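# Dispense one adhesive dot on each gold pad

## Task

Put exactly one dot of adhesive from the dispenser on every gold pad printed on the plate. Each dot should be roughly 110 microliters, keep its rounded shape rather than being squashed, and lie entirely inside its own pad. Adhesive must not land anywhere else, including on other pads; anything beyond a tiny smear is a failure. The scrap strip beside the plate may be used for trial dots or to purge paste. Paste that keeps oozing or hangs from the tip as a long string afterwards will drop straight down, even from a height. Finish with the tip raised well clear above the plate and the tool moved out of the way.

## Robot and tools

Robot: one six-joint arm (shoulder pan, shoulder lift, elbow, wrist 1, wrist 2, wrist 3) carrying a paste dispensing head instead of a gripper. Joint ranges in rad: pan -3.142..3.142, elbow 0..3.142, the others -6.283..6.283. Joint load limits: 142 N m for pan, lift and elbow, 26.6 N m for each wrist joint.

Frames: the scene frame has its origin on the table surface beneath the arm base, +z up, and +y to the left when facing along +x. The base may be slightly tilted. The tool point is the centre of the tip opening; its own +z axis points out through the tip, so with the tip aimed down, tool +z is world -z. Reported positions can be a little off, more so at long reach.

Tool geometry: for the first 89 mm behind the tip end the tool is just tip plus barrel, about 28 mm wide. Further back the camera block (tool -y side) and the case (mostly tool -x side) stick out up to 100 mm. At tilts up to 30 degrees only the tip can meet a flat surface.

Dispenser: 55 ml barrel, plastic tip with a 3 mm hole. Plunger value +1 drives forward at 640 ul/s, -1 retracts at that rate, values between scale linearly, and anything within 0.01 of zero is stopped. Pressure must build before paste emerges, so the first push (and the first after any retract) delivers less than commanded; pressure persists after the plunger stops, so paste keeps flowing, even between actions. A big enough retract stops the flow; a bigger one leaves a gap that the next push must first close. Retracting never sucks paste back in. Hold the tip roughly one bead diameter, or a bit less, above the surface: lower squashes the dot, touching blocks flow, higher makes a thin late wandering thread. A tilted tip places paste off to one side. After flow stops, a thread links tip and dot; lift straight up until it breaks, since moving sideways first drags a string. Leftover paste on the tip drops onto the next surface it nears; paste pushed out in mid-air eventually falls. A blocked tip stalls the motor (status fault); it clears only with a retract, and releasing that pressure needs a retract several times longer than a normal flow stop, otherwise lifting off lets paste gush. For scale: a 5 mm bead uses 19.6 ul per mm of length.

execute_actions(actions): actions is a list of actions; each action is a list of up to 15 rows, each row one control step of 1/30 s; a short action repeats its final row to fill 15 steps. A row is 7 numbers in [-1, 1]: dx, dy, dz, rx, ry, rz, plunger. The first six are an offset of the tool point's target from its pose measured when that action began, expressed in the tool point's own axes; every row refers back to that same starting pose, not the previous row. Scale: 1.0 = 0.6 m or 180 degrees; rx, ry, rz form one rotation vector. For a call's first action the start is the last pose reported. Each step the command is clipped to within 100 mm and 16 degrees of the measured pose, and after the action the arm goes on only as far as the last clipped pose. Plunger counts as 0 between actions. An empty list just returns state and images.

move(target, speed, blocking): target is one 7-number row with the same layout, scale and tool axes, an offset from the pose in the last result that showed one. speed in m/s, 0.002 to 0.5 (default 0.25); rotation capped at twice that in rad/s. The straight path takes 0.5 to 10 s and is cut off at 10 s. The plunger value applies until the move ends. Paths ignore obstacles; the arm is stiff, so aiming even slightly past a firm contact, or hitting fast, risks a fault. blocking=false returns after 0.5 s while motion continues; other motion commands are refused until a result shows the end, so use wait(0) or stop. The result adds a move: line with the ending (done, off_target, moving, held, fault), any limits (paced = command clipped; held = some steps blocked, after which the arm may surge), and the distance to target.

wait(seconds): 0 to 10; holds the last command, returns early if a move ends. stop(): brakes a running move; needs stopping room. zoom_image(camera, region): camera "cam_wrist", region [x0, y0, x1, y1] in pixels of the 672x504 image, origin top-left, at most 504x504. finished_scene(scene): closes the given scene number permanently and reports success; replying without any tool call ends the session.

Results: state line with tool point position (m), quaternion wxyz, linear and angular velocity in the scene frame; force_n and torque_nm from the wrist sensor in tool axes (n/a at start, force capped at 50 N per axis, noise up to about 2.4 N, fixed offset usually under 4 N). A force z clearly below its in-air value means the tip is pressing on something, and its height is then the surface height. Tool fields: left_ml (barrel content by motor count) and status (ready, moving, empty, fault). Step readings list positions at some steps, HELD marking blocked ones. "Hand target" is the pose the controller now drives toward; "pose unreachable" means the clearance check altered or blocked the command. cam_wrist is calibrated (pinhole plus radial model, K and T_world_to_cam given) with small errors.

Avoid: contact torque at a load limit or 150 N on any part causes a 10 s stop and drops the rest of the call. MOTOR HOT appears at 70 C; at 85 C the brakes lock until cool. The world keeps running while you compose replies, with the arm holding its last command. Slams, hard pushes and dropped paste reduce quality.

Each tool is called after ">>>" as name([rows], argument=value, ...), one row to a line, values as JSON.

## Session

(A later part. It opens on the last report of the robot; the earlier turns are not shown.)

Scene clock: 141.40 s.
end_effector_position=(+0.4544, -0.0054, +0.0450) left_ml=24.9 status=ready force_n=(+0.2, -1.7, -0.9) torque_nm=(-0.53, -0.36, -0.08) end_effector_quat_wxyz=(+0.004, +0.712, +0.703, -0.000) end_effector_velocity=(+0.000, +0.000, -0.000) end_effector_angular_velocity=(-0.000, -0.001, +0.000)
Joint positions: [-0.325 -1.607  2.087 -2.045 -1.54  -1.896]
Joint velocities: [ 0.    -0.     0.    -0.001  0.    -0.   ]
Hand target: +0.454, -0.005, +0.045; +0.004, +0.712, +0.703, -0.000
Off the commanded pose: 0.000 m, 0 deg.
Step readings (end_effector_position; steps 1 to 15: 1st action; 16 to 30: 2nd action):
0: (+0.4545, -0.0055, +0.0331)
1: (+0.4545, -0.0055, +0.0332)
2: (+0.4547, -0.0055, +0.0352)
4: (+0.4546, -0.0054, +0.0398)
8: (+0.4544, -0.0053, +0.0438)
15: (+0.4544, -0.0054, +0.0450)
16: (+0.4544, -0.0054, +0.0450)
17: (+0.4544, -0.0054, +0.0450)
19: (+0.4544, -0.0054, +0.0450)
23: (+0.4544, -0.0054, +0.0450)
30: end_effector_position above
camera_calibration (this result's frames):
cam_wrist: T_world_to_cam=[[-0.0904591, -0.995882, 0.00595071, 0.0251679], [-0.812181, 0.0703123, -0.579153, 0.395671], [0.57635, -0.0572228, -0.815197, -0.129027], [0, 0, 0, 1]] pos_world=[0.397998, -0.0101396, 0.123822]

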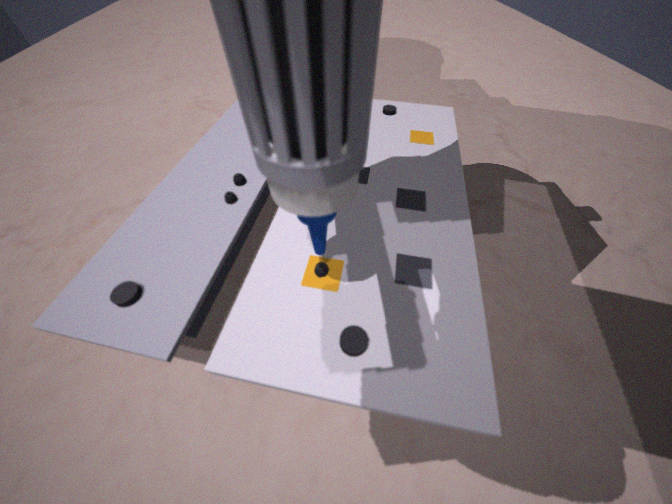

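>>> move(target=[-0.048,0.173,0,0,0,0,0])

>>> zoom_image(camera="cam_wrist", region=[250, 200, 410, 330])

Scene clock: 152.57 s.
end_effector_position=(+0.5577, -0.0355, +0.0456) left_ml=24.9 status=ready force_n=(+2.8, +0.4, +2.3) torque_nm=(+0.23, -1.38, -0.02) end_effector_quat_wxyz=(+0.004, +0.712, +0.703, -0.000) end_effector_velocity=(+0.002, -0.001, -0.000) end_effector_angular_velocity=(-0.000, +0.001, -0.000)
Joint positions: [-0.314 -1.359  1.815 -2.021 -1.54  -1.885]
Joint velocities: [ 0.     0.005 -0.006  0.002 -0.001  0.   ]
Hand target: +0.558, -0.036, +0.046; +0.004, +0.712, +0.703, -0.000
Off the commanded pose: 0.000 m, 0 deg.
move: done
camera_calibration (this result's frames):
cam_wrist: T_world_to_cam=[[-0.0904532, -0.995883, 0.00591193, 0.00453567], [-0.812116, 0.0703235, -0.579243, 0.481963], [0.576443, -0.0571956, -0.815133, -0.189828], [0, 0, 0, 1]] pos_world=[0.501245, -0.0402336, 0.124412]

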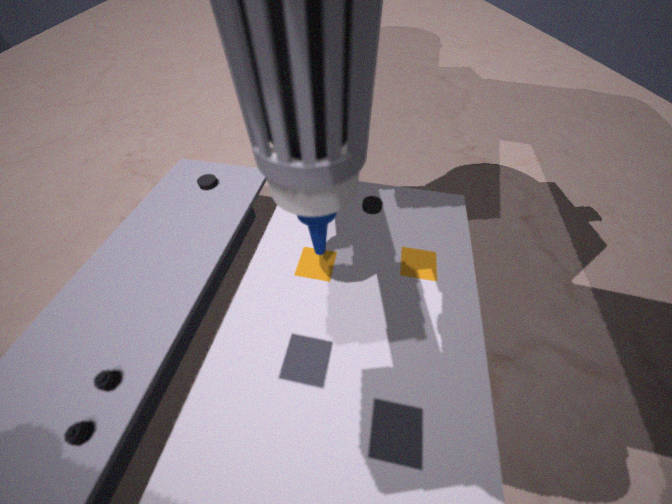

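Region (250, 200, 410, 330) of cam_wrist's 672x504 image, scaled by 3.150, with more detail than that image has; it fills the top 410 rows of this view, and the rest is white.

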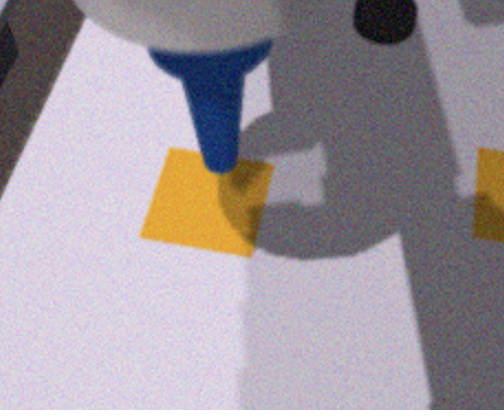

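>>> execute_actions([
  [[0.0038,0.0083,0.014,0,0,0,0]],
  [[0,0,0,0,0,0,0]],
])

>>> zoom_image(camera="cam_wrist", region=[260, 200, 400, 320])

Scene clock: 158.30 s.
end_effector_position=(+0.5627, -0.0333, +0.0373) left_ml=24.9 status=ready force_n=(+2.8, -0.5, +0.8) torque_nm=(-0.09, -1.35, -0.07) end_effector_quat_wxyz=(+0.004, +0.712, +0.703, -0.000) end_effector_velocity=(-0.001, +0.001, -0.001) end_effector_angular_velocity=(+0.001, +0.002, -0.001)
Joint positions: [-0.307 -1.34   1.813 -2.04  -1.54  -1.878]
Joint velocities: [-0.     0.     0.001  0.001  0.001  0.   ]
Hand target: +0.563, -0.033, +0.037; +0.004, +0.712, +0.703, -0.000
Off the commanded pose: 0.000 m, 0 deg.
Step readings (end_effector_position; steps 1 to 15: 1st action; 16 to 30: 2nd action):
0: (+0.5578, -0.0355, +0.0456)
1: (+0.5578, -0.0355, +0.0455)
2: (+0.5585, -0.0350, +0.0441)
4: (+0.5604, -0.0342, +0.0408)
8: (+0.5621, -0.0336, +0.0381)
15: (+0.5627, -0.0334, +0.0373)
16: (+0.5627, -0.0333, +0.0373)
17: (+0.5627, -0.0333, +0.0373)
19: (+0.5627, -0.0333, +0.0373)
23: (+0.5627, -0.0333, +0.0373)
30: end_effector_position above
camera_calibration (this result's frames):
cam_wrist: T_world_to_cam=[[-0.0904533, -0.995883, 0.0059177, 0.00717461], [-0.812118, 0.0703205, -0.57924, 0.481051], [0.576439, -0.0572, -0.815136, -0.199406], [0, 0, 0, 1]] pos_world=[0.506265, -0.0380887, 0.116059]

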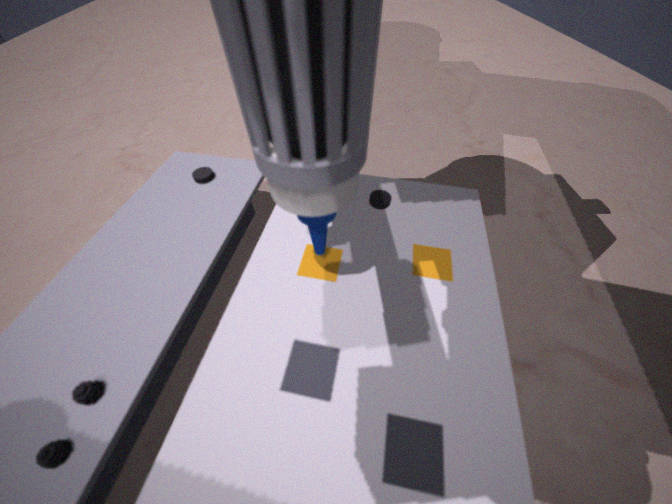

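Region (260, 200, 400, 320) of cam_wrist's 672x504 image, scaled by 3.600, with more detail than that image has; it fills the top 432 rows of this view, and the rest is white.

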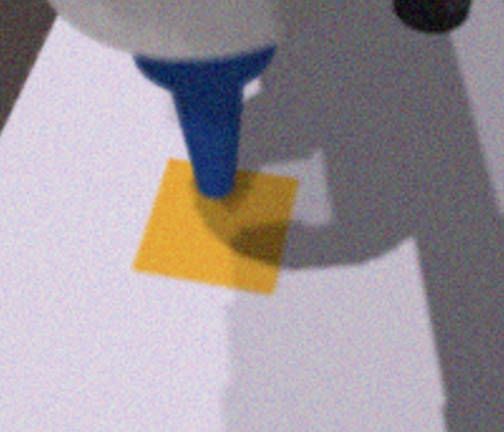

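>>> execute_actions([
  [[0.001,0,0.005,0,0,0,0]],
  [[0,0,0,0,0,0,0]],
])

>>> zoom_image(camera="cam_wrist", region=[260, 200, 400, 320])

Scene clock: 164.40 s.
end_effector_position=(+0.5627, -0.0328, +0.0343) left_ml=24.9 status=ready force_n=(-1.5, -1.2, -4.8) torque_nm=(-0.20, +0.34, +0.00) end_effector_quat_wxyz=(+0.004, +0.712, +0.703, -0.000) end_effector_velocity=(-0.001, +0.000, -0.001) end_effector_angular_velocity=(+0.001, +0.002, -0.000)
Joint positions: [-0.306 -1.336  1.818 -2.048 -1.54  -1.876]
Joint velocities: [ 0.    -0.     0.002  0.001 -0.     0.   ]
Hand target: +0.563, -0.033, +0.034; +0.004, +0.712, +0.703, -0.000
Off the commanded pose: 0.000 m, 0 deg.
Step readings (end_effector_position; steps 1 to 15: 1st action; 16 to 30: 2nd action):
0: (+0.5627, -0.0334, +0.0373)
1: (+0.5627, -0.0334, +0.0373)
2: (+0.5626, -0.0333, +0.0368)
4: (+0.5627, -0.0332, +0.0357)
8: (+0.5627, -0.0329, +0.0346)
15: (+0.5627, -0.0328, +0.0343)
16: (+0.5627, -0.0328, +0.0343)
17: (+0.5627, -0.0328, +0.0343)
19: (+0.5627, -0.0328, +0.0343)
23: (+0.5627, -0.0328, +0.0343)
30: end_effector_position above
camera_calibration (this result's frames):
cam_wrist: T_world_to_cam=[[-0.090473, -0.995881, 0.00593997, 0.00775724], [-0.812115, 0.0703234, -0.579244, 0.479301], [0.576441, -0.0572299, -0.815132, -0.201822], [0, 0, 0, 1]] pos_world=[0.506288, -0.037531, 0.113075]

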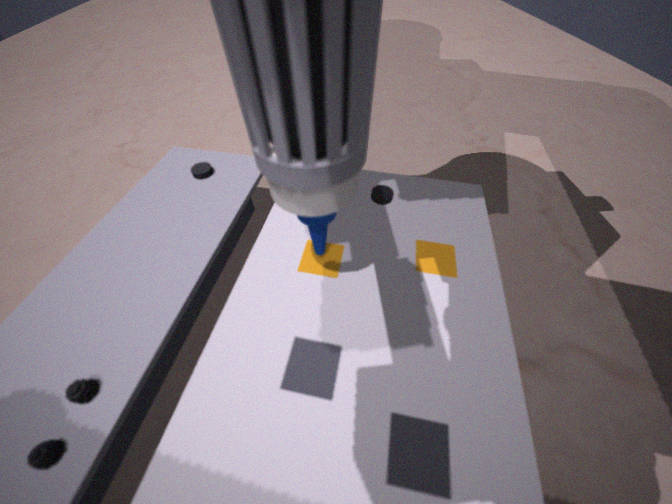

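Region (260, 200, 400, 320) of cam_wrist's 672x504 image, scaled by 3.600, with more detail than that image has; it fills the top 432 rows of this view, and the rest is white.

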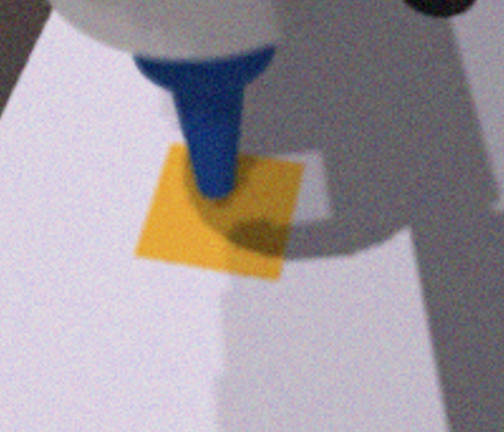

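>>> execute_actions([
  [[0,0,0,0,0,0,0.344]],
])

>>> wait(seconds=7)

>>> execute_actions([
  [[0,0,-0.02,0,0,0,0]],
  [[0,0,-0.0,0,0,0,0]],
])

>>> zoom_image(camera="cam_wrist", region=[270, 210, 370, 310])

Scene clock: 178.20 s.
end_effector_position=(+0.5627, -0.0328, +0.0343) left_ml=24.7 status=moving force_n=(+1.3, -0.8, +3.6) torque_nm=(-0.23, -0.62, +0.14) end_effector_quat_wxyz=(+0.004, +0.712, +0.703, -0.000) end_effector_velocity=(+0.000, -0.000, -0.000) end_effector_angular_velocity=(+0.000, -0.001, -0.000)
Joint positions: [-0.306 -1.336  1.818 -2.048 -1.54  -1.876]
Joint velocities: [-0.001 -0.     0.001 -0.001  0.    -0.   ]
Hand target: +0.563, -0.033, +0.034; +0.004, +0.712, +0.703, -0.000
Off the commanded pose: 0.000 m, 0 deg.
Step readings (end_effector_position):
0: (+0.5627, -0.0328, +0.0343)
1: (+0.5627, -0.0328, +0.0343)
2: (+0.5627, -0.0328, +0.0343)
4: (+0.5627, -0.0328, +0.0343)
8: (+0.5627, -0.0328, +0.0343)
15: end_effector_position above
camera_calibration (this result's frames):
cam_wrist: T_world_to_cam=[[-0.0904792, -0.995881, 0.00594102, 0.00775505], [-0.812112, 0.0703276, -0.579248, 0.479307], [0.576444, -0.0572347, -0.81513, -0.201818], [0, 0, 0, 1]] pos_world=[0.506289, -0.0375364, 0.113084]

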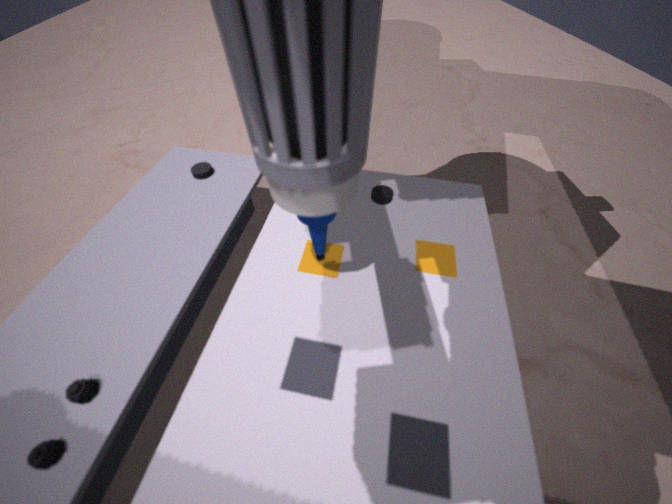

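Scene clock: 185.20 s.
end_effector_position=(+0.5627, -0.0328, +0.0343) left_ml=24.7 status=ready force_n=(+0.3, -1.7, +3.5) torque_nm=(-0.44, -0.14, +0.16) end_effector_quat_wxyz=(+0.004, +0.712, +0.703, -0.000) end_effector_velocity=(-0.001, -0.000, -0.001) end_effector_angular_velocity=(+0.000, +0.002, -0.000)
Joint positions: [-0.306 -1.336  1.818 -2.048 -1.54  -1.876]
Joint velocities: [-0.    -0.     0.001  0.001 -0.    -0.   ]
Hand target: +0.563, -0.033, +0.034; +0.004, +0.712, +0.703, -0.000
Off the commanded pose: 0.000 m, 0 deg.
wait: 7.00 s; at rest by 0.20 s
camera_calibration (this result's frames):
cam_wrist: T_world_to_cam=[[-0.0904736, -0.995881, 0.00593998, 0.0077568], [-0.812115, 0.0703239, -0.579244, 0.479301], [0.576441, -0.0572303, -0.815132, -0.201822], [0, 0, 0, 1]] pos_world=[0.506287, -0.0375318, 0.113075]

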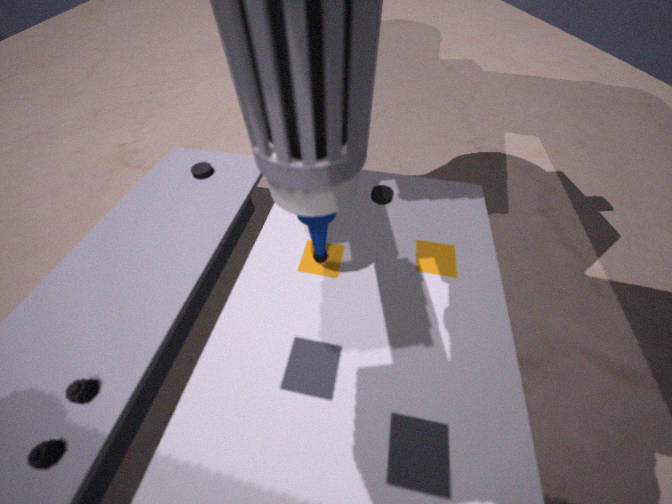

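Scene clock: 186.20 s.
end_effector_position=(+0.5626, -0.0327, +0.0462) left_ml=24.7 status=ready force_n=(+1.3, -2.1, -1.4) torque_nm=(-0.80, -0.82, +0.02) end_effector_quat_wxyz=(+0.004, +0.712, +0.703, -0.000) end_effector_velocity=(-0.001, +0.000, -0.000) end_effector_angular_velocity=(+0.001, +0.001, -0.001)
Joint positions: [-0.306 -1.349  1.8   -2.017 -1.54  -1.877]
Joint velocities: [-0.    -0.     0.001  0.     0.     0.   ]
Hand target: +0.563, -0.033, +0.046; +0.004, +0.712, +0.703, -0.000
Off the commanded pose: 0.000 m, 0 deg.
Step readings (end_effector_position; steps 1 to 15: 1st action; 16 to 30: 2nd action):
0: (+0.5627, -0.0328, +0.0343)
1: (+0.5628, -0.0328, +0.0344)
2: (+0.5628, -0.0328, +0.0364)
4: (+0.5628, -0.0326, +0.0411)
8: (+0.5626, -0.0326, +0.0451)
15: (+0.5626, -0.0327, +0.0462)
16: (+0.5626, -0.0327, +0.0462)
17: (+0.5626, -0.0327, +0.0462)
19: (+0.5626, -0.0327, +0.0462)
23: (+0.5626, -0.0327, +0.0462)
30: end_effector_position above
camera_calibration (this result's frames):
cam_wrist: T_world_to_cam=[[-0.0904527, -0.995883, 0.00593599, 0.00776436], [-0.812119, 0.0703094, -0.579241, 0.486159], [0.576439, -0.0572146, -0.815135, -0.192049], [0, 0, 0, 1]] pos_world=[0.506226, -0.0374372, 0.125011]

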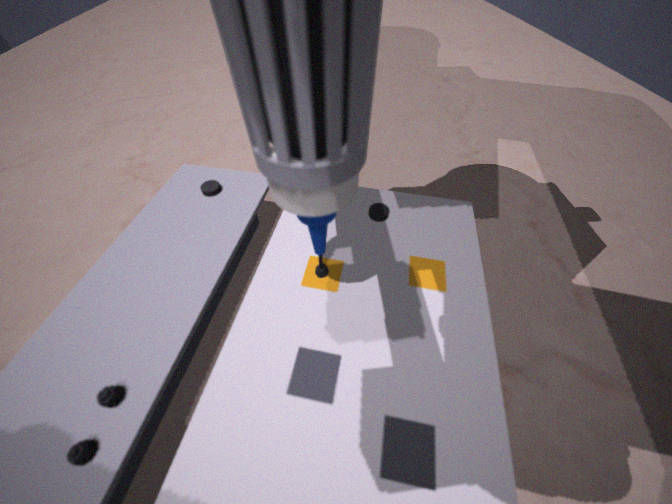

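Region (270, 210, 370, 310) of cam_wrist's 672x504 image, scaled by 5.040, with more detail than that image has.

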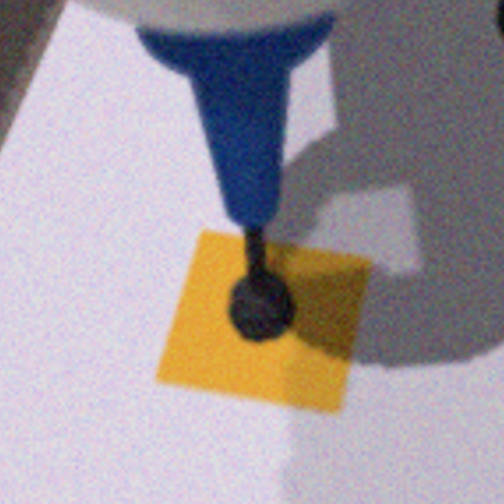

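>>> wait(seconds=3)

>>> zoom_image(camera="cam_wrist", region=[270, 210, 370, 310])

Scene clock: 191.57 s.
end_effector_position=(+0.5626, -0.0327, +0.0462) left_ml=24.7 status=ready force_n=(+2.1, +1.7, -1.2) torque_nm=(+0.61, -0.91, +0.21) end_effector_quat_wxyz=(+0.004, +0.712, +0.703, -0.000) end_effector_velocity=(-0.000, -0.000, -0.000) end_effector_angular_velocity=(+0.000, +0.001, -0.001)
Joint positions: [-0.306 -1.349  1.8   -2.017 -1.54  -1.877]
Joint velocities: [-0.001  0.    -0.     0.001  0.    -0.   ]
Hand target: +0.563, -0.033, +0.046; +0.004, +0.712, +0.703, -0.000
Off the commanded pose: 0.000 m, 0 deg.
wait: 3.00 s; at rest from the start
camera_calibration (this result's frames):
cam_wrist: T_world_to_cam=[[-0.0904528, -0.995883, 0.00593561, 0.0077642], [-0.81212, 0.0703098, -0.579239, 0.486138], [0.576437, -0.0572142, -0.815136, -0.192073], [0, 0, 0, 1]] pos_world=[0.506222, -0.0374373, 0.124978]

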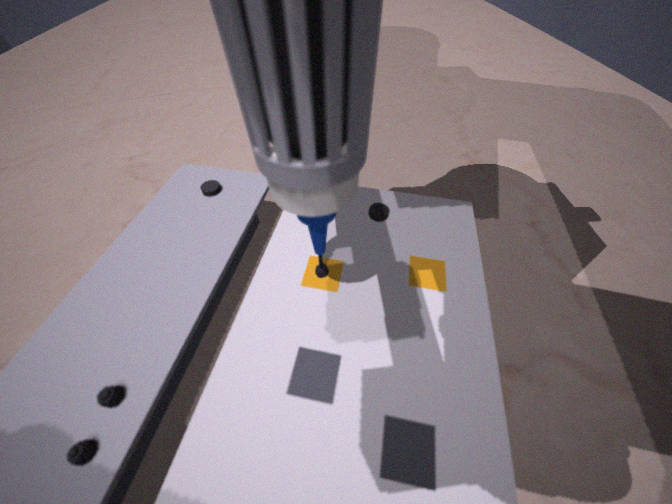

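Region (270, 210, 370, 310) of cam_wrist's 672x504 image, scaled by 5.040, with more detail than that image has.

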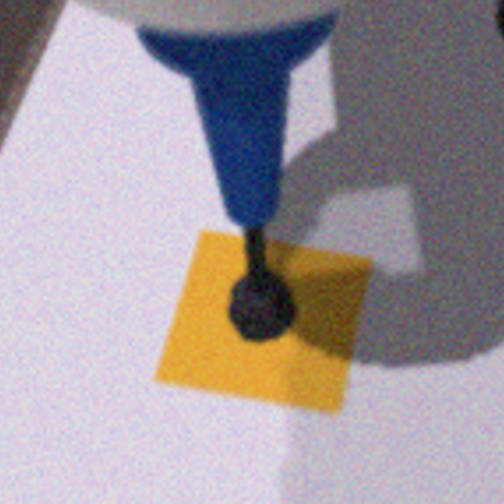

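>>> execute_actions([
  [[0,0,-0.015,0,0,0,0]],
  [[0,0,-0.0,0,0,0,0]],
])

>>> zoom_image(camera="cam_wrist", region=[270, 210, 370, 310])

Scene clock: 195.13 s.
end_effector_position=(+0.5626, -0.0326, +0.0552) left_ml=24.7 status=ready force_n=(-2.4, +1.8, -0.1) torque_nm=(+0.83, +0.76, -0.04) end_effector_quat_wxyz=(+0.004, +0.712, +0.703, -0.000) end_effector_velocity=(+0.000, +0.000, +0.000) end_effector_angular_velocity=(-0.000, +0.000, +0.001)
Joint positions: [-0.307 -1.359  1.787 -1.994 -1.54  -1.878]
Joint velocities: [ 0. -0. -0. -0. -0. -0.]
Hand target: +0.563, -0.033, +0.055; +0.004, +0.712, +0.703, -0.000
Off the commanded pose: 0.000 m, 0 deg.
Step readings (end_effector_position; steps 1 to 15: 1st action; 16 to 30: 2nd action):
0: (+0.5626, -0.0327, +0.0462)
1: (+0.5627, -0.0327, +0.0463)
2: (+0.5627, -0.0327, +0.0478)
4: (+0.5626, -0.0325, +0.0513)
8: (+0.5626, -0.0325, +0.0543)
15: (+0.5626, -0.0326, +0.0551)
16: (+0.5626, -0.0326, +0.0551)
17: (+0.5626, -0.0326, +0.0552)
19: (+0.5626, -0.0326, +0.0552)
23: (+0.5626, -0.0326, +0.0552)
30: end_effector_position above
camera_calibration (this result's frames):
cam_wrist: T_world_to_cam=[[-0.0904295, -0.995885, 0.00593189, 0.0077702], [-0.812126, 0.0702934, -0.579233, 0.49128], [0.576433, -0.0571972, -0.815141, -0.184741], [0, 0, 0, 1]] pos_world=[0.506175, -0.0373622, 0.13393]

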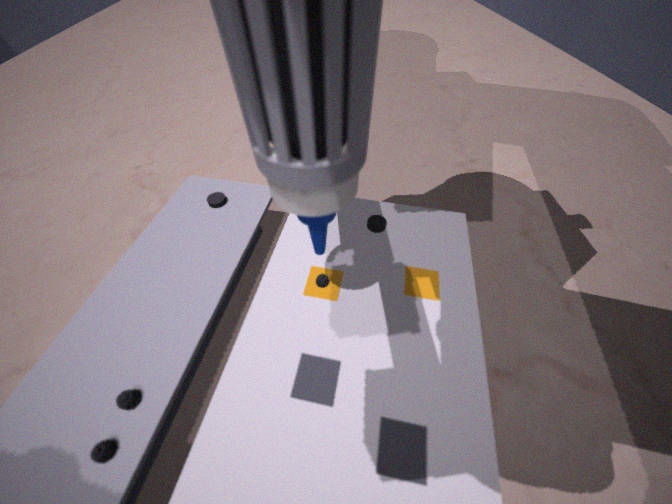

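Region (270, 210, 370, 310) of cam_wrist's 672x504 image, scaled by 5.040, with more detail than that image has.

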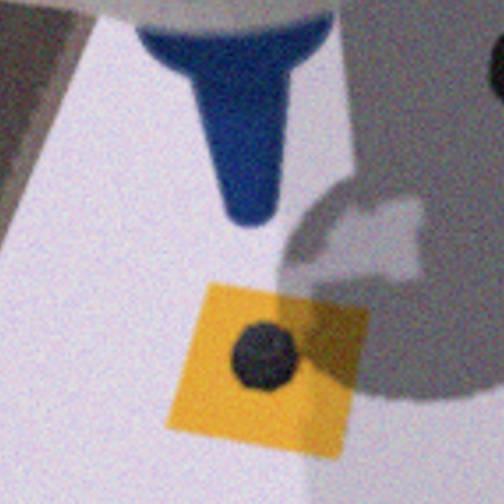

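>>> move(target=[-0.076,-0.008,0.028,0,0,0,0])

>>> zoom_image(camera="cam_wrist", region=[260, 200, 400, 320])

Scene clock: 201.27 s.
end_effector_position=(+0.5573, -0.0782, +0.0387) left_ml=24.7 status=ready force_n=(+0.6, +1.0, +1.3) torque_nm=(+0.44, -0.36, -0.06) end_effector_quat_wxyz=(+0.004, +0.712, +0.703, -0.000) end_effector_velocity=(-0.001, -0.001, -0.001) end_effector_angular_velocity=(+0.001, +0.001, +0.000)
Joint positions: [-0.387 -1.34   1.813 -2.038 -1.541 -1.958]
Joint velocities: [-0.003  0.001  0.001 -0.001  0.    -0.003]
Hand target: +0.557, -0.078, +0.039; +0.004, +0.712, +0.703, -0.000
Off the commanded pose: 0.000 m, 0 deg.
move: done
camera_calibration (this result's frames):
cam_wrist: T_world_to_cam=[[-0.0904304, -0.995884, 0.00618883, -0.0380253], [-0.812157, 0.0701479, -0.579206, 0.480623], [0.576388, -0.0574042, -0.815158, -0.19771], [0, 0, 0, 1]] pos_world=[0.50086, -0.0829329, 0.11745]

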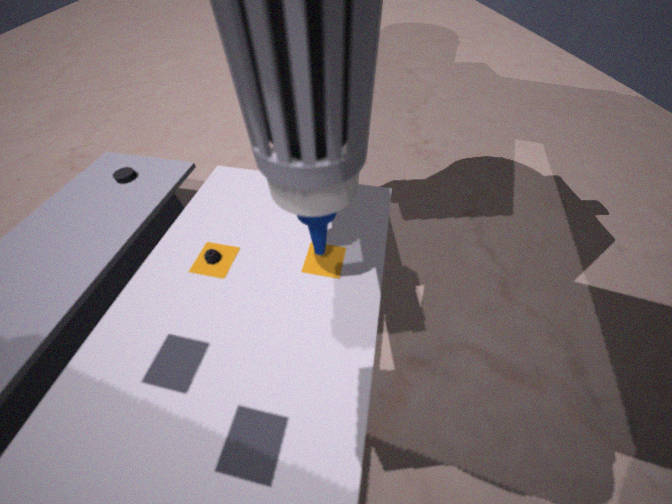

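Region (260, 200, 400, 320) of cam_wrist's 672x504 image, scaled by 3.600, with more detail than that image has; it fills the top 432 rows of this view, and the rest is white.

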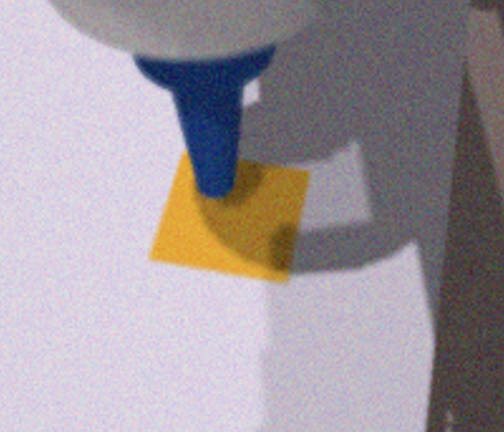

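>>> execute_actions([
  [[-0.002,0.0033,0.0053,0,0,0,0]],
  [[0,0,0,0,0,0,0]],
])

>>> zoom_image(camera="cam_wrist", region=[260, 200, 400, 320])

Scene clock: 207.47 s.
end_effector_position=(+0.5592, -0.0794, +0.0355) left_ml=24.7 status=ready force_n=(+1.3, -0.7, -0.2) torque_nm=(+0.07, -0.49, +0.16) end_effector_quat_wxyz=(+0.004, +0.712, +0.703, -0.000) end_effector_velocity=(-0.000, -0.000, -0.000) end_effector_angular_velocity=(-0.000, +0.000, -0.000)
Joint positions: [-0.388 -1.331  1.812 -2.044 -1.541 -1.958]
Joint velocities: [-0.     0.     0.001 -0.001 -0.001  0.   ]
Hand target: +0.559, -0.079, +0.036; +0.004, +0.712, +0.703, -0.000
Off the commanded pose: 0.000 m, 0 deg.
Step readings (end_effector_position; steps 1 to 15: 1st action; 16 to 30: 2nd action):
0: (+0.5573, -0.0783, +0.0386)
1: (+0.5573, -0.0784, +0.0385)
2: (+0.5575, -0.0785, +0.0379)
4: (+0.5582, -0.0789, +0.0366)
8: (+0.5590, -0.0793, +0.0357)
15: (+0.5592, -0.0794, +0.0355)
16: (+0.5592, -0.0794, +0.0355)
17: (+0.5592, -0.0794, +0.0355)
19: (+0.5592, -0.0794, +0.0355)
23: (+0.5592, -0.0794, +0.0355)
30: end_effector_position above
camera_calibration (this result's frames):
cam_wrist: T_world_to_cam=[[-0.09043, -0.995884, 0.00613452, -0.0390373], [-0.812149, 0.0701783, -0.579214, 0.480482], [0.576399, -0.0573604, -0.815153, -0.201492], [0, 0, 0, 1]] pos_world=[0.502833, -0.0841537, 0.114294]

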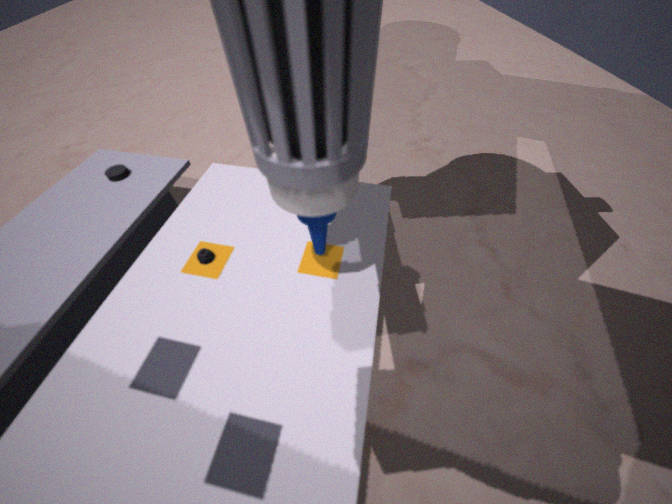

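Region (260, 200, 400, 320) of cam_wrist's 672x504 image, scaled by 3.600, with more detail than that image has; it fills the top 432 rows of this view, and the rest is white.

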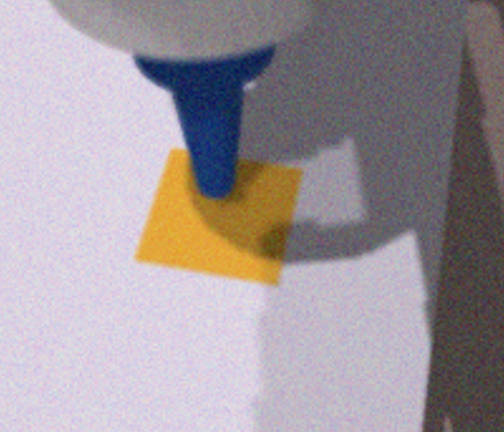

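>>> execute_actions([
  [[0,0,0.0018,0,0,0,0]],
  [[0,0,0,0,0,0,0]],
])

>>> zoom_image(camera="cam_wrist", region=[260, 200, 400, 320])

Scene clock: 212.37 s.
end_effector_position=(+0.5592, -0.0795, +0.0344) left_ml=24.7 status=ready force_n=(-3.5, -1.1, +1.3) torque_nm=(+0.02, +1.38, +0.11) end_effector_quat_wxyz=(+0.004, +0.712, +0.703, -0.000) end_effector_velocity=(-0.001, +0.001, -0.001) end_effector_angular_velocity=(+0.001, +0.002, +0.000)
Joint positions: [-0.388 -1.33   1.814 -2.047 -1.541 -1.958]
Joint velocities: [ 0.001 -0.     0.002  0.     0.     0.   ]
Hand target: +0.559, -0.079, +0.034; +0.004, +0.712, +0.703, -0.000
Off the commanded pose: 0.000 m, 0 deg.
Step readings (end_effector_position; steps 1 to 15: 1st action; 16 to 30: 2nd action):
0: (+0.5592, -0.0794, +0.0355)
1: (+0.5592, -0.0794, +0.0355)
2: (+0.5592, -0.0794, +0.0354)
4: (+0.5592, -0.0794, +0.0350)
8: (+0.5593, -0.0795, +0.0346)
15: (+0.5592, -0.0795, +0.0344)
16: (+0.5592, -0.0795, +0.0344)
17: (+0.5592, -0.0795, +0.0344)
19: (+0.5592, -0.0795, +0.0344)
23: (+0.5592, -0.0795, +0.0344)
30: end_effector_position above
camera_calibration (this result's frames):
cam_wrist: T_world_to_cam=[[-0.0904716, -0.99588, 0.00613744, -0.0390478], [-0.81214, 0.0702099, -0.579222, 0.479867], [0.576405, -0.0573876, -0.815146, -0.202374], [0, 0, 0, 1]] pos_world=[0.502836, -0.0841921, 0.113225]

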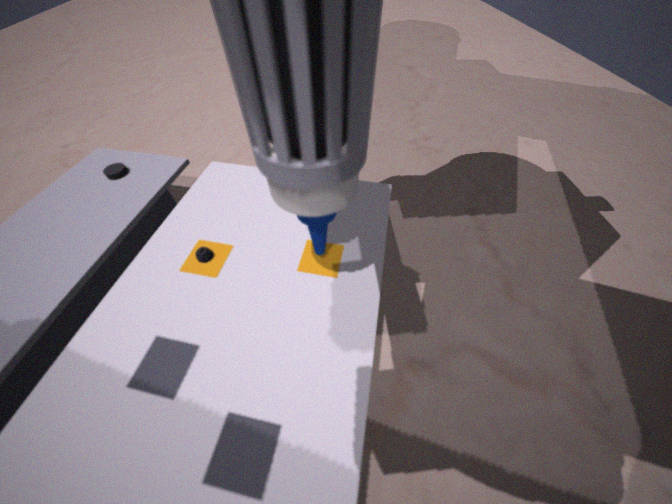

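Region (260, 200, 400, 320) of cam_wrist's 672x504 image, scaled by 3.600, with more detail than that image has; it fills the top 432 rows of this view, and the rest is white.

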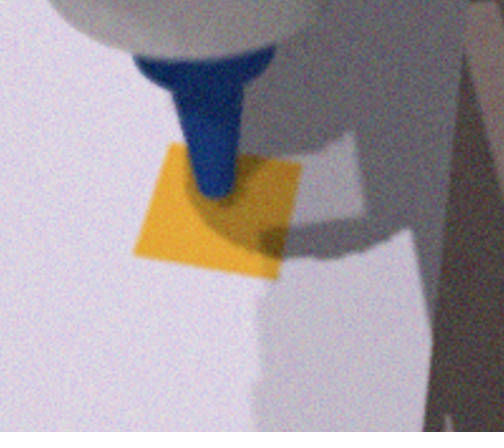

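>>> execute_actions([
  [[0,0,0,0,0,0,0.35]],
])

>>> wait(seconds=10)

>>> wait(seconds=5)

>>> execute_actions([
  [[0,0,-0.04,0,0,0,0]],
  [[0,0,-0.0,0,0,0,0]],
])

>>> zoom_image(camera="cam_wrist", region=[200, 200, 380, 320])

Scene clock: 217.57 s.
end_effector_position=(+0.5592, -0.0795, +0.0344) left_ml=24.6 status=moving force_n=(+4.1, +0.7, -1.8) torque_nm=(+0.58, -1.70, +0.17) end_effector_quat_wxyz=(+0.004, +0.712, +0.703, -0.000) end_effector_velocity=(+0.001, -0.000, +0.001) end_effector_angular_velocity=(-0.000, -0.001, -0.000)
Joint positions: [-0.388 -1.33   1.814 -2.047 -1.541 -1.958]
Joint velocities: [ 0.     0.    -0.001 -0.     0.     0.   ]
Hand target: +0.559, -0.079, +0.034; +0.004, +0.712, +0.703, -0.000
Off the commanded pose: 0.000 m, 0 deg.
Step readings (end_effector_position):
0: (+0.5592, -0.0795, +0.0344)
1: (+0.5592, -0.0795, +0.0344)
2: (+0.5592, -0.0795, +0.0344)
4: (+0.5592, -0.0795, +0.0344)
8: (+0.5592, -0.0795, +0.0344)
15: end_effector_position above
camera_calibration (this result's frames):
cam_wrist: T_world_to_cam=[[-0.0904568, -0.995881, 0.00613768, -0.0390562], [-0.812142, 0.0701977, -0.579222, 0.479867], [0.576406, -0.0573792, -0.815147, -0.202374], [0, 0, 0, 1]] pos_world=[0.502836, -0.084193, 0.113225]

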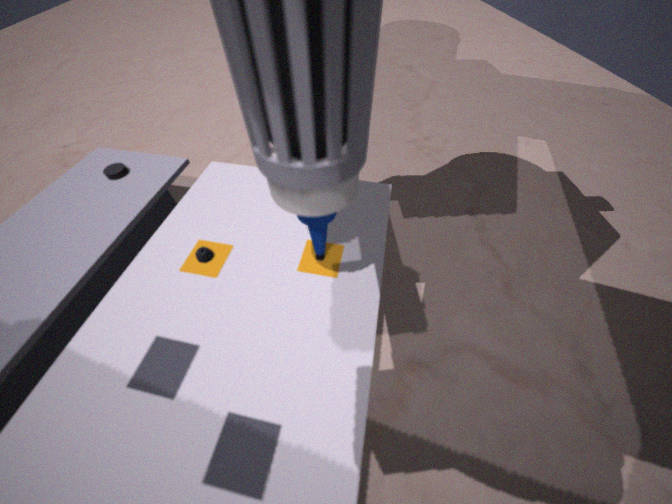

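Scene clock: 227.57 s.
end_effector_position=(+0.5592, -0.0795, +0.0344) left_ml=24.6 status=ready force_n=(-0.7, -3.6, -0.3) torque_nm=(-1.07, +0.00, +0.02) end_effector_quat_wxyz=(+0.004, +0.712, +0.703, -0.000) end_effector_velocity=(+0.000, -0.000, +0.000) end_effector_angular_velocity=(+0.000, -0.001, +0.000)
Joint positions: [-0.388 -1.33   1.814 -2.047 -1.541 -1.958]
Joint velocities: [-0.     0.    -0.001  0.     0.    -0.   ]
Hand target: +0.559, -0.079, +0.034; +0.004, +0.712, +0.703, -0.000
Off the commanded pose: 0.000 m, 0 deg.
wait: 10.00 s; at rest by 0.20 s
camera_calibration (this result's frames):
cam_wrist: T_world_to_cam=[[-0.0904716, -0.99588, 0.00613747, -0.0390478], [-0.812141, 0.0702099, -0.579222, 0.479867], [0.576405, -0.0573876, -0.815147, -0.202374], [0, 0, 0, 1]] pos_world=[0.502836, -0.0841921, 0.113225]

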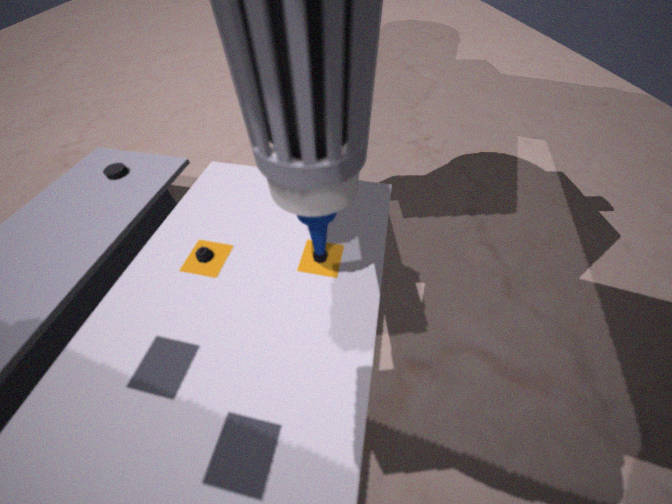

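Scene clock: 232.57 s.
end_effector_position=(+0.5592, -0.0795, +0.0344) left_ml=24.6 status=ready force_n=(+1.9, -0.3, -1.5) torque_nm=(+0.19, -0.75, -0.09) end_effector_quat_wxyz=(+0.004, +0.712, +0.703, -0.000) end_effector_velocity=(+0.000, -0.000, +0.000) end_effector_angular_velocity=(-0.001, -0.001, +0.000)
Joint positions: [-0.388 -1.33   1.814 -2.047 -1.541 -1.958]
Joint velocities: [ 0.    -0.    -0.    -0.001 -0.    -0.   ]
Hand target: +0.559, -0.079, +0.034; +0.004, +0.712, +0.703, -0.000
Off the commanded pose: 0.000 m, 0 deg.
wait: 5.00 s; at rest by 0.17 s
camera_calibration (this result's frames):
cam_wrist: T_world_to_cam=[[-0.0904715, -0.99588, 0.00613751, -0.0390478], [-0.812141, 0.0702099, -0.579222, 0.479867], [0.576405, -0.0573876, -0.815147, -0.202374], [0, 0, 0, 1]] pos_world=[0.502836, -0.0841921, 0.113225]

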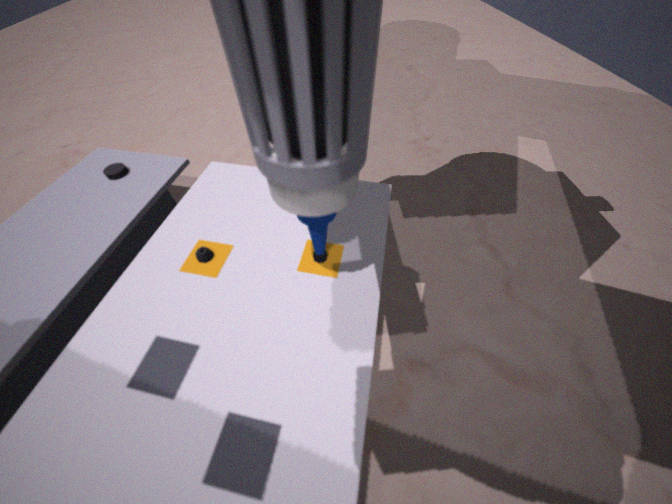

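Scene clock: 233.57 s.
end_effector_position=(+0.5592, -0.0793, +0.0583) left_ml=24.6 status=ready force_n=(+0.1, +1.1, -0.8) torque_nm=(+0.65, -0.30, +0.10) end_effector_quat_wxyz=(+0.004, +0.712, +0.703, -0.000) end_effector_velocity=(+0.000, +0.001, -0.000) end_effector_angular_velocity=(+0.001, -0.001, -0.000)
Joint positions: [-0.389 -1.355  1.778 -1.986 -1.541 -1.96 ]
Joint velocities: [-0.    -0.     0.001 -0.001  0.001 -0.   ]
Hand target: +0.559, -0.079, +0.058; +0.004, +0.712, +0.703, -0.000
Off the commanded pose: 0.000 m, 0 deg.
Step readings (end_effector_position; steps 1 to 15: 1st action; 16 to 30: 2nd action):
0: (+0.5592, -0.0795, +0.0344)
1: (+0.5593, -0.0795, +0.0347)
2: (+0.5599, -0.0797, +0.0384)
4: (+0.5599, -0.0796, +0.0479)
8: (+0.5593, -0.0793, +0.0560)
15: (+0.5591, -0.0793, +0.0583)
16: (+0.5591, -0.0793, +0.0583)
17: (+0.5591, -0.0793, +0.0583)
19: (+0.5591, -0.0793, +0.0583)
23: (+0.5591, -0.0793, +0.0583)
30: end_effector_position above
camera_calibration (this result's frames):
cam_wrist: T_world_to_cam=[[-0.090462, -0.995881, 0.00616858, -0.0390533], [-0.81207, 0.0701769, -0.579325, 0.493599], [0.576506, -0.0574162, -0.815073, -0.182921], [0, 0, 0, 1]] pos_world=[0.502759, -0.0840343, 0.137102]

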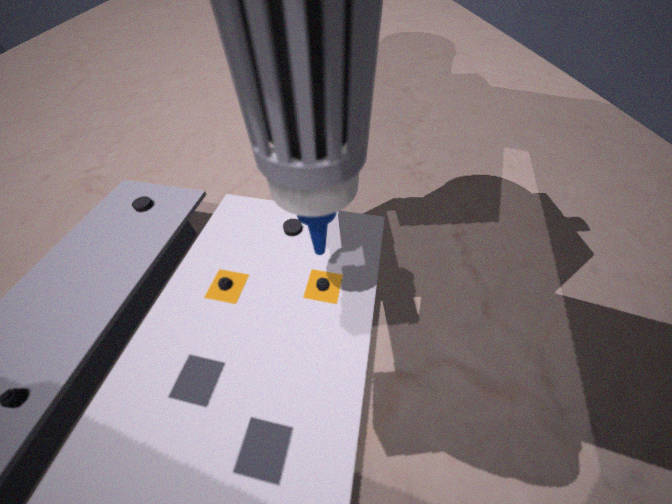

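Region (200, 200, 380, 320) of cam_wrist's 672x504 image, scaled by 2.800, with more detail than that image has.

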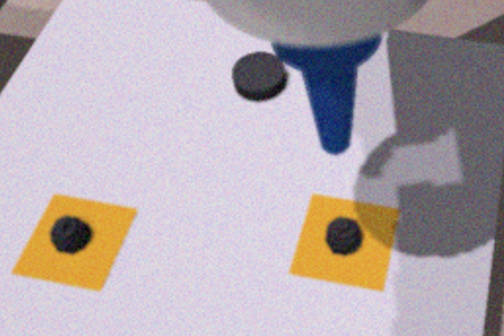

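>>> move(target=[-0.15,0,-0.1,0,0,0,-0.5])

>>> finished_scene(scene=1)

Scene clock: 238.83 s.
end_effector_position=(+0.5577, -0.1689, +0.1188) left_ml=24.9 status=moving force_n=(+1.2, +4.7, +1.5) torque_nm=(+2.02, -0.67, +0.19) end_effector_quat_wxyz=(+0.004, +0.712, +0.703, -0.001) end_effector_velocity=(+0.000, -0.002, +0.001) end_effector_angular_velocity=(-0.000, +0.001, -0.000)
Joint positions: [-0.536 -1.354  1.621 -1.826 -1.543 -2.107]
Joint velocities: [-0.003  0.002 -0.005  0.004 -0.001 -0.003]
Hand target: +0.558, -0.169, +0.119; +0.004, +0.712, +0.703, -0.001
Off the commanded pose: 0.000 m, 0 deg.
move: done
camera_calibration (this result's frames):
cam_wrist: T_world_to_cam=[[-0.0904698, -0.995877, 0.0066059, -0.128788], [-0.812086, 0.0699305, -0.579333, 0.53367], [0.576483, -0.0577767, -0.815064, -0.137958], [0, 0, 0, 1]] pos_world=[0.501265, -0.173548, 0.197579]

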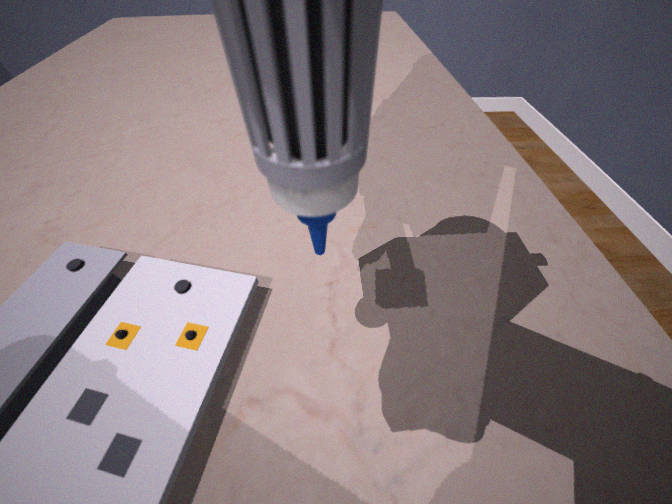

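The scene is finished: the task was done.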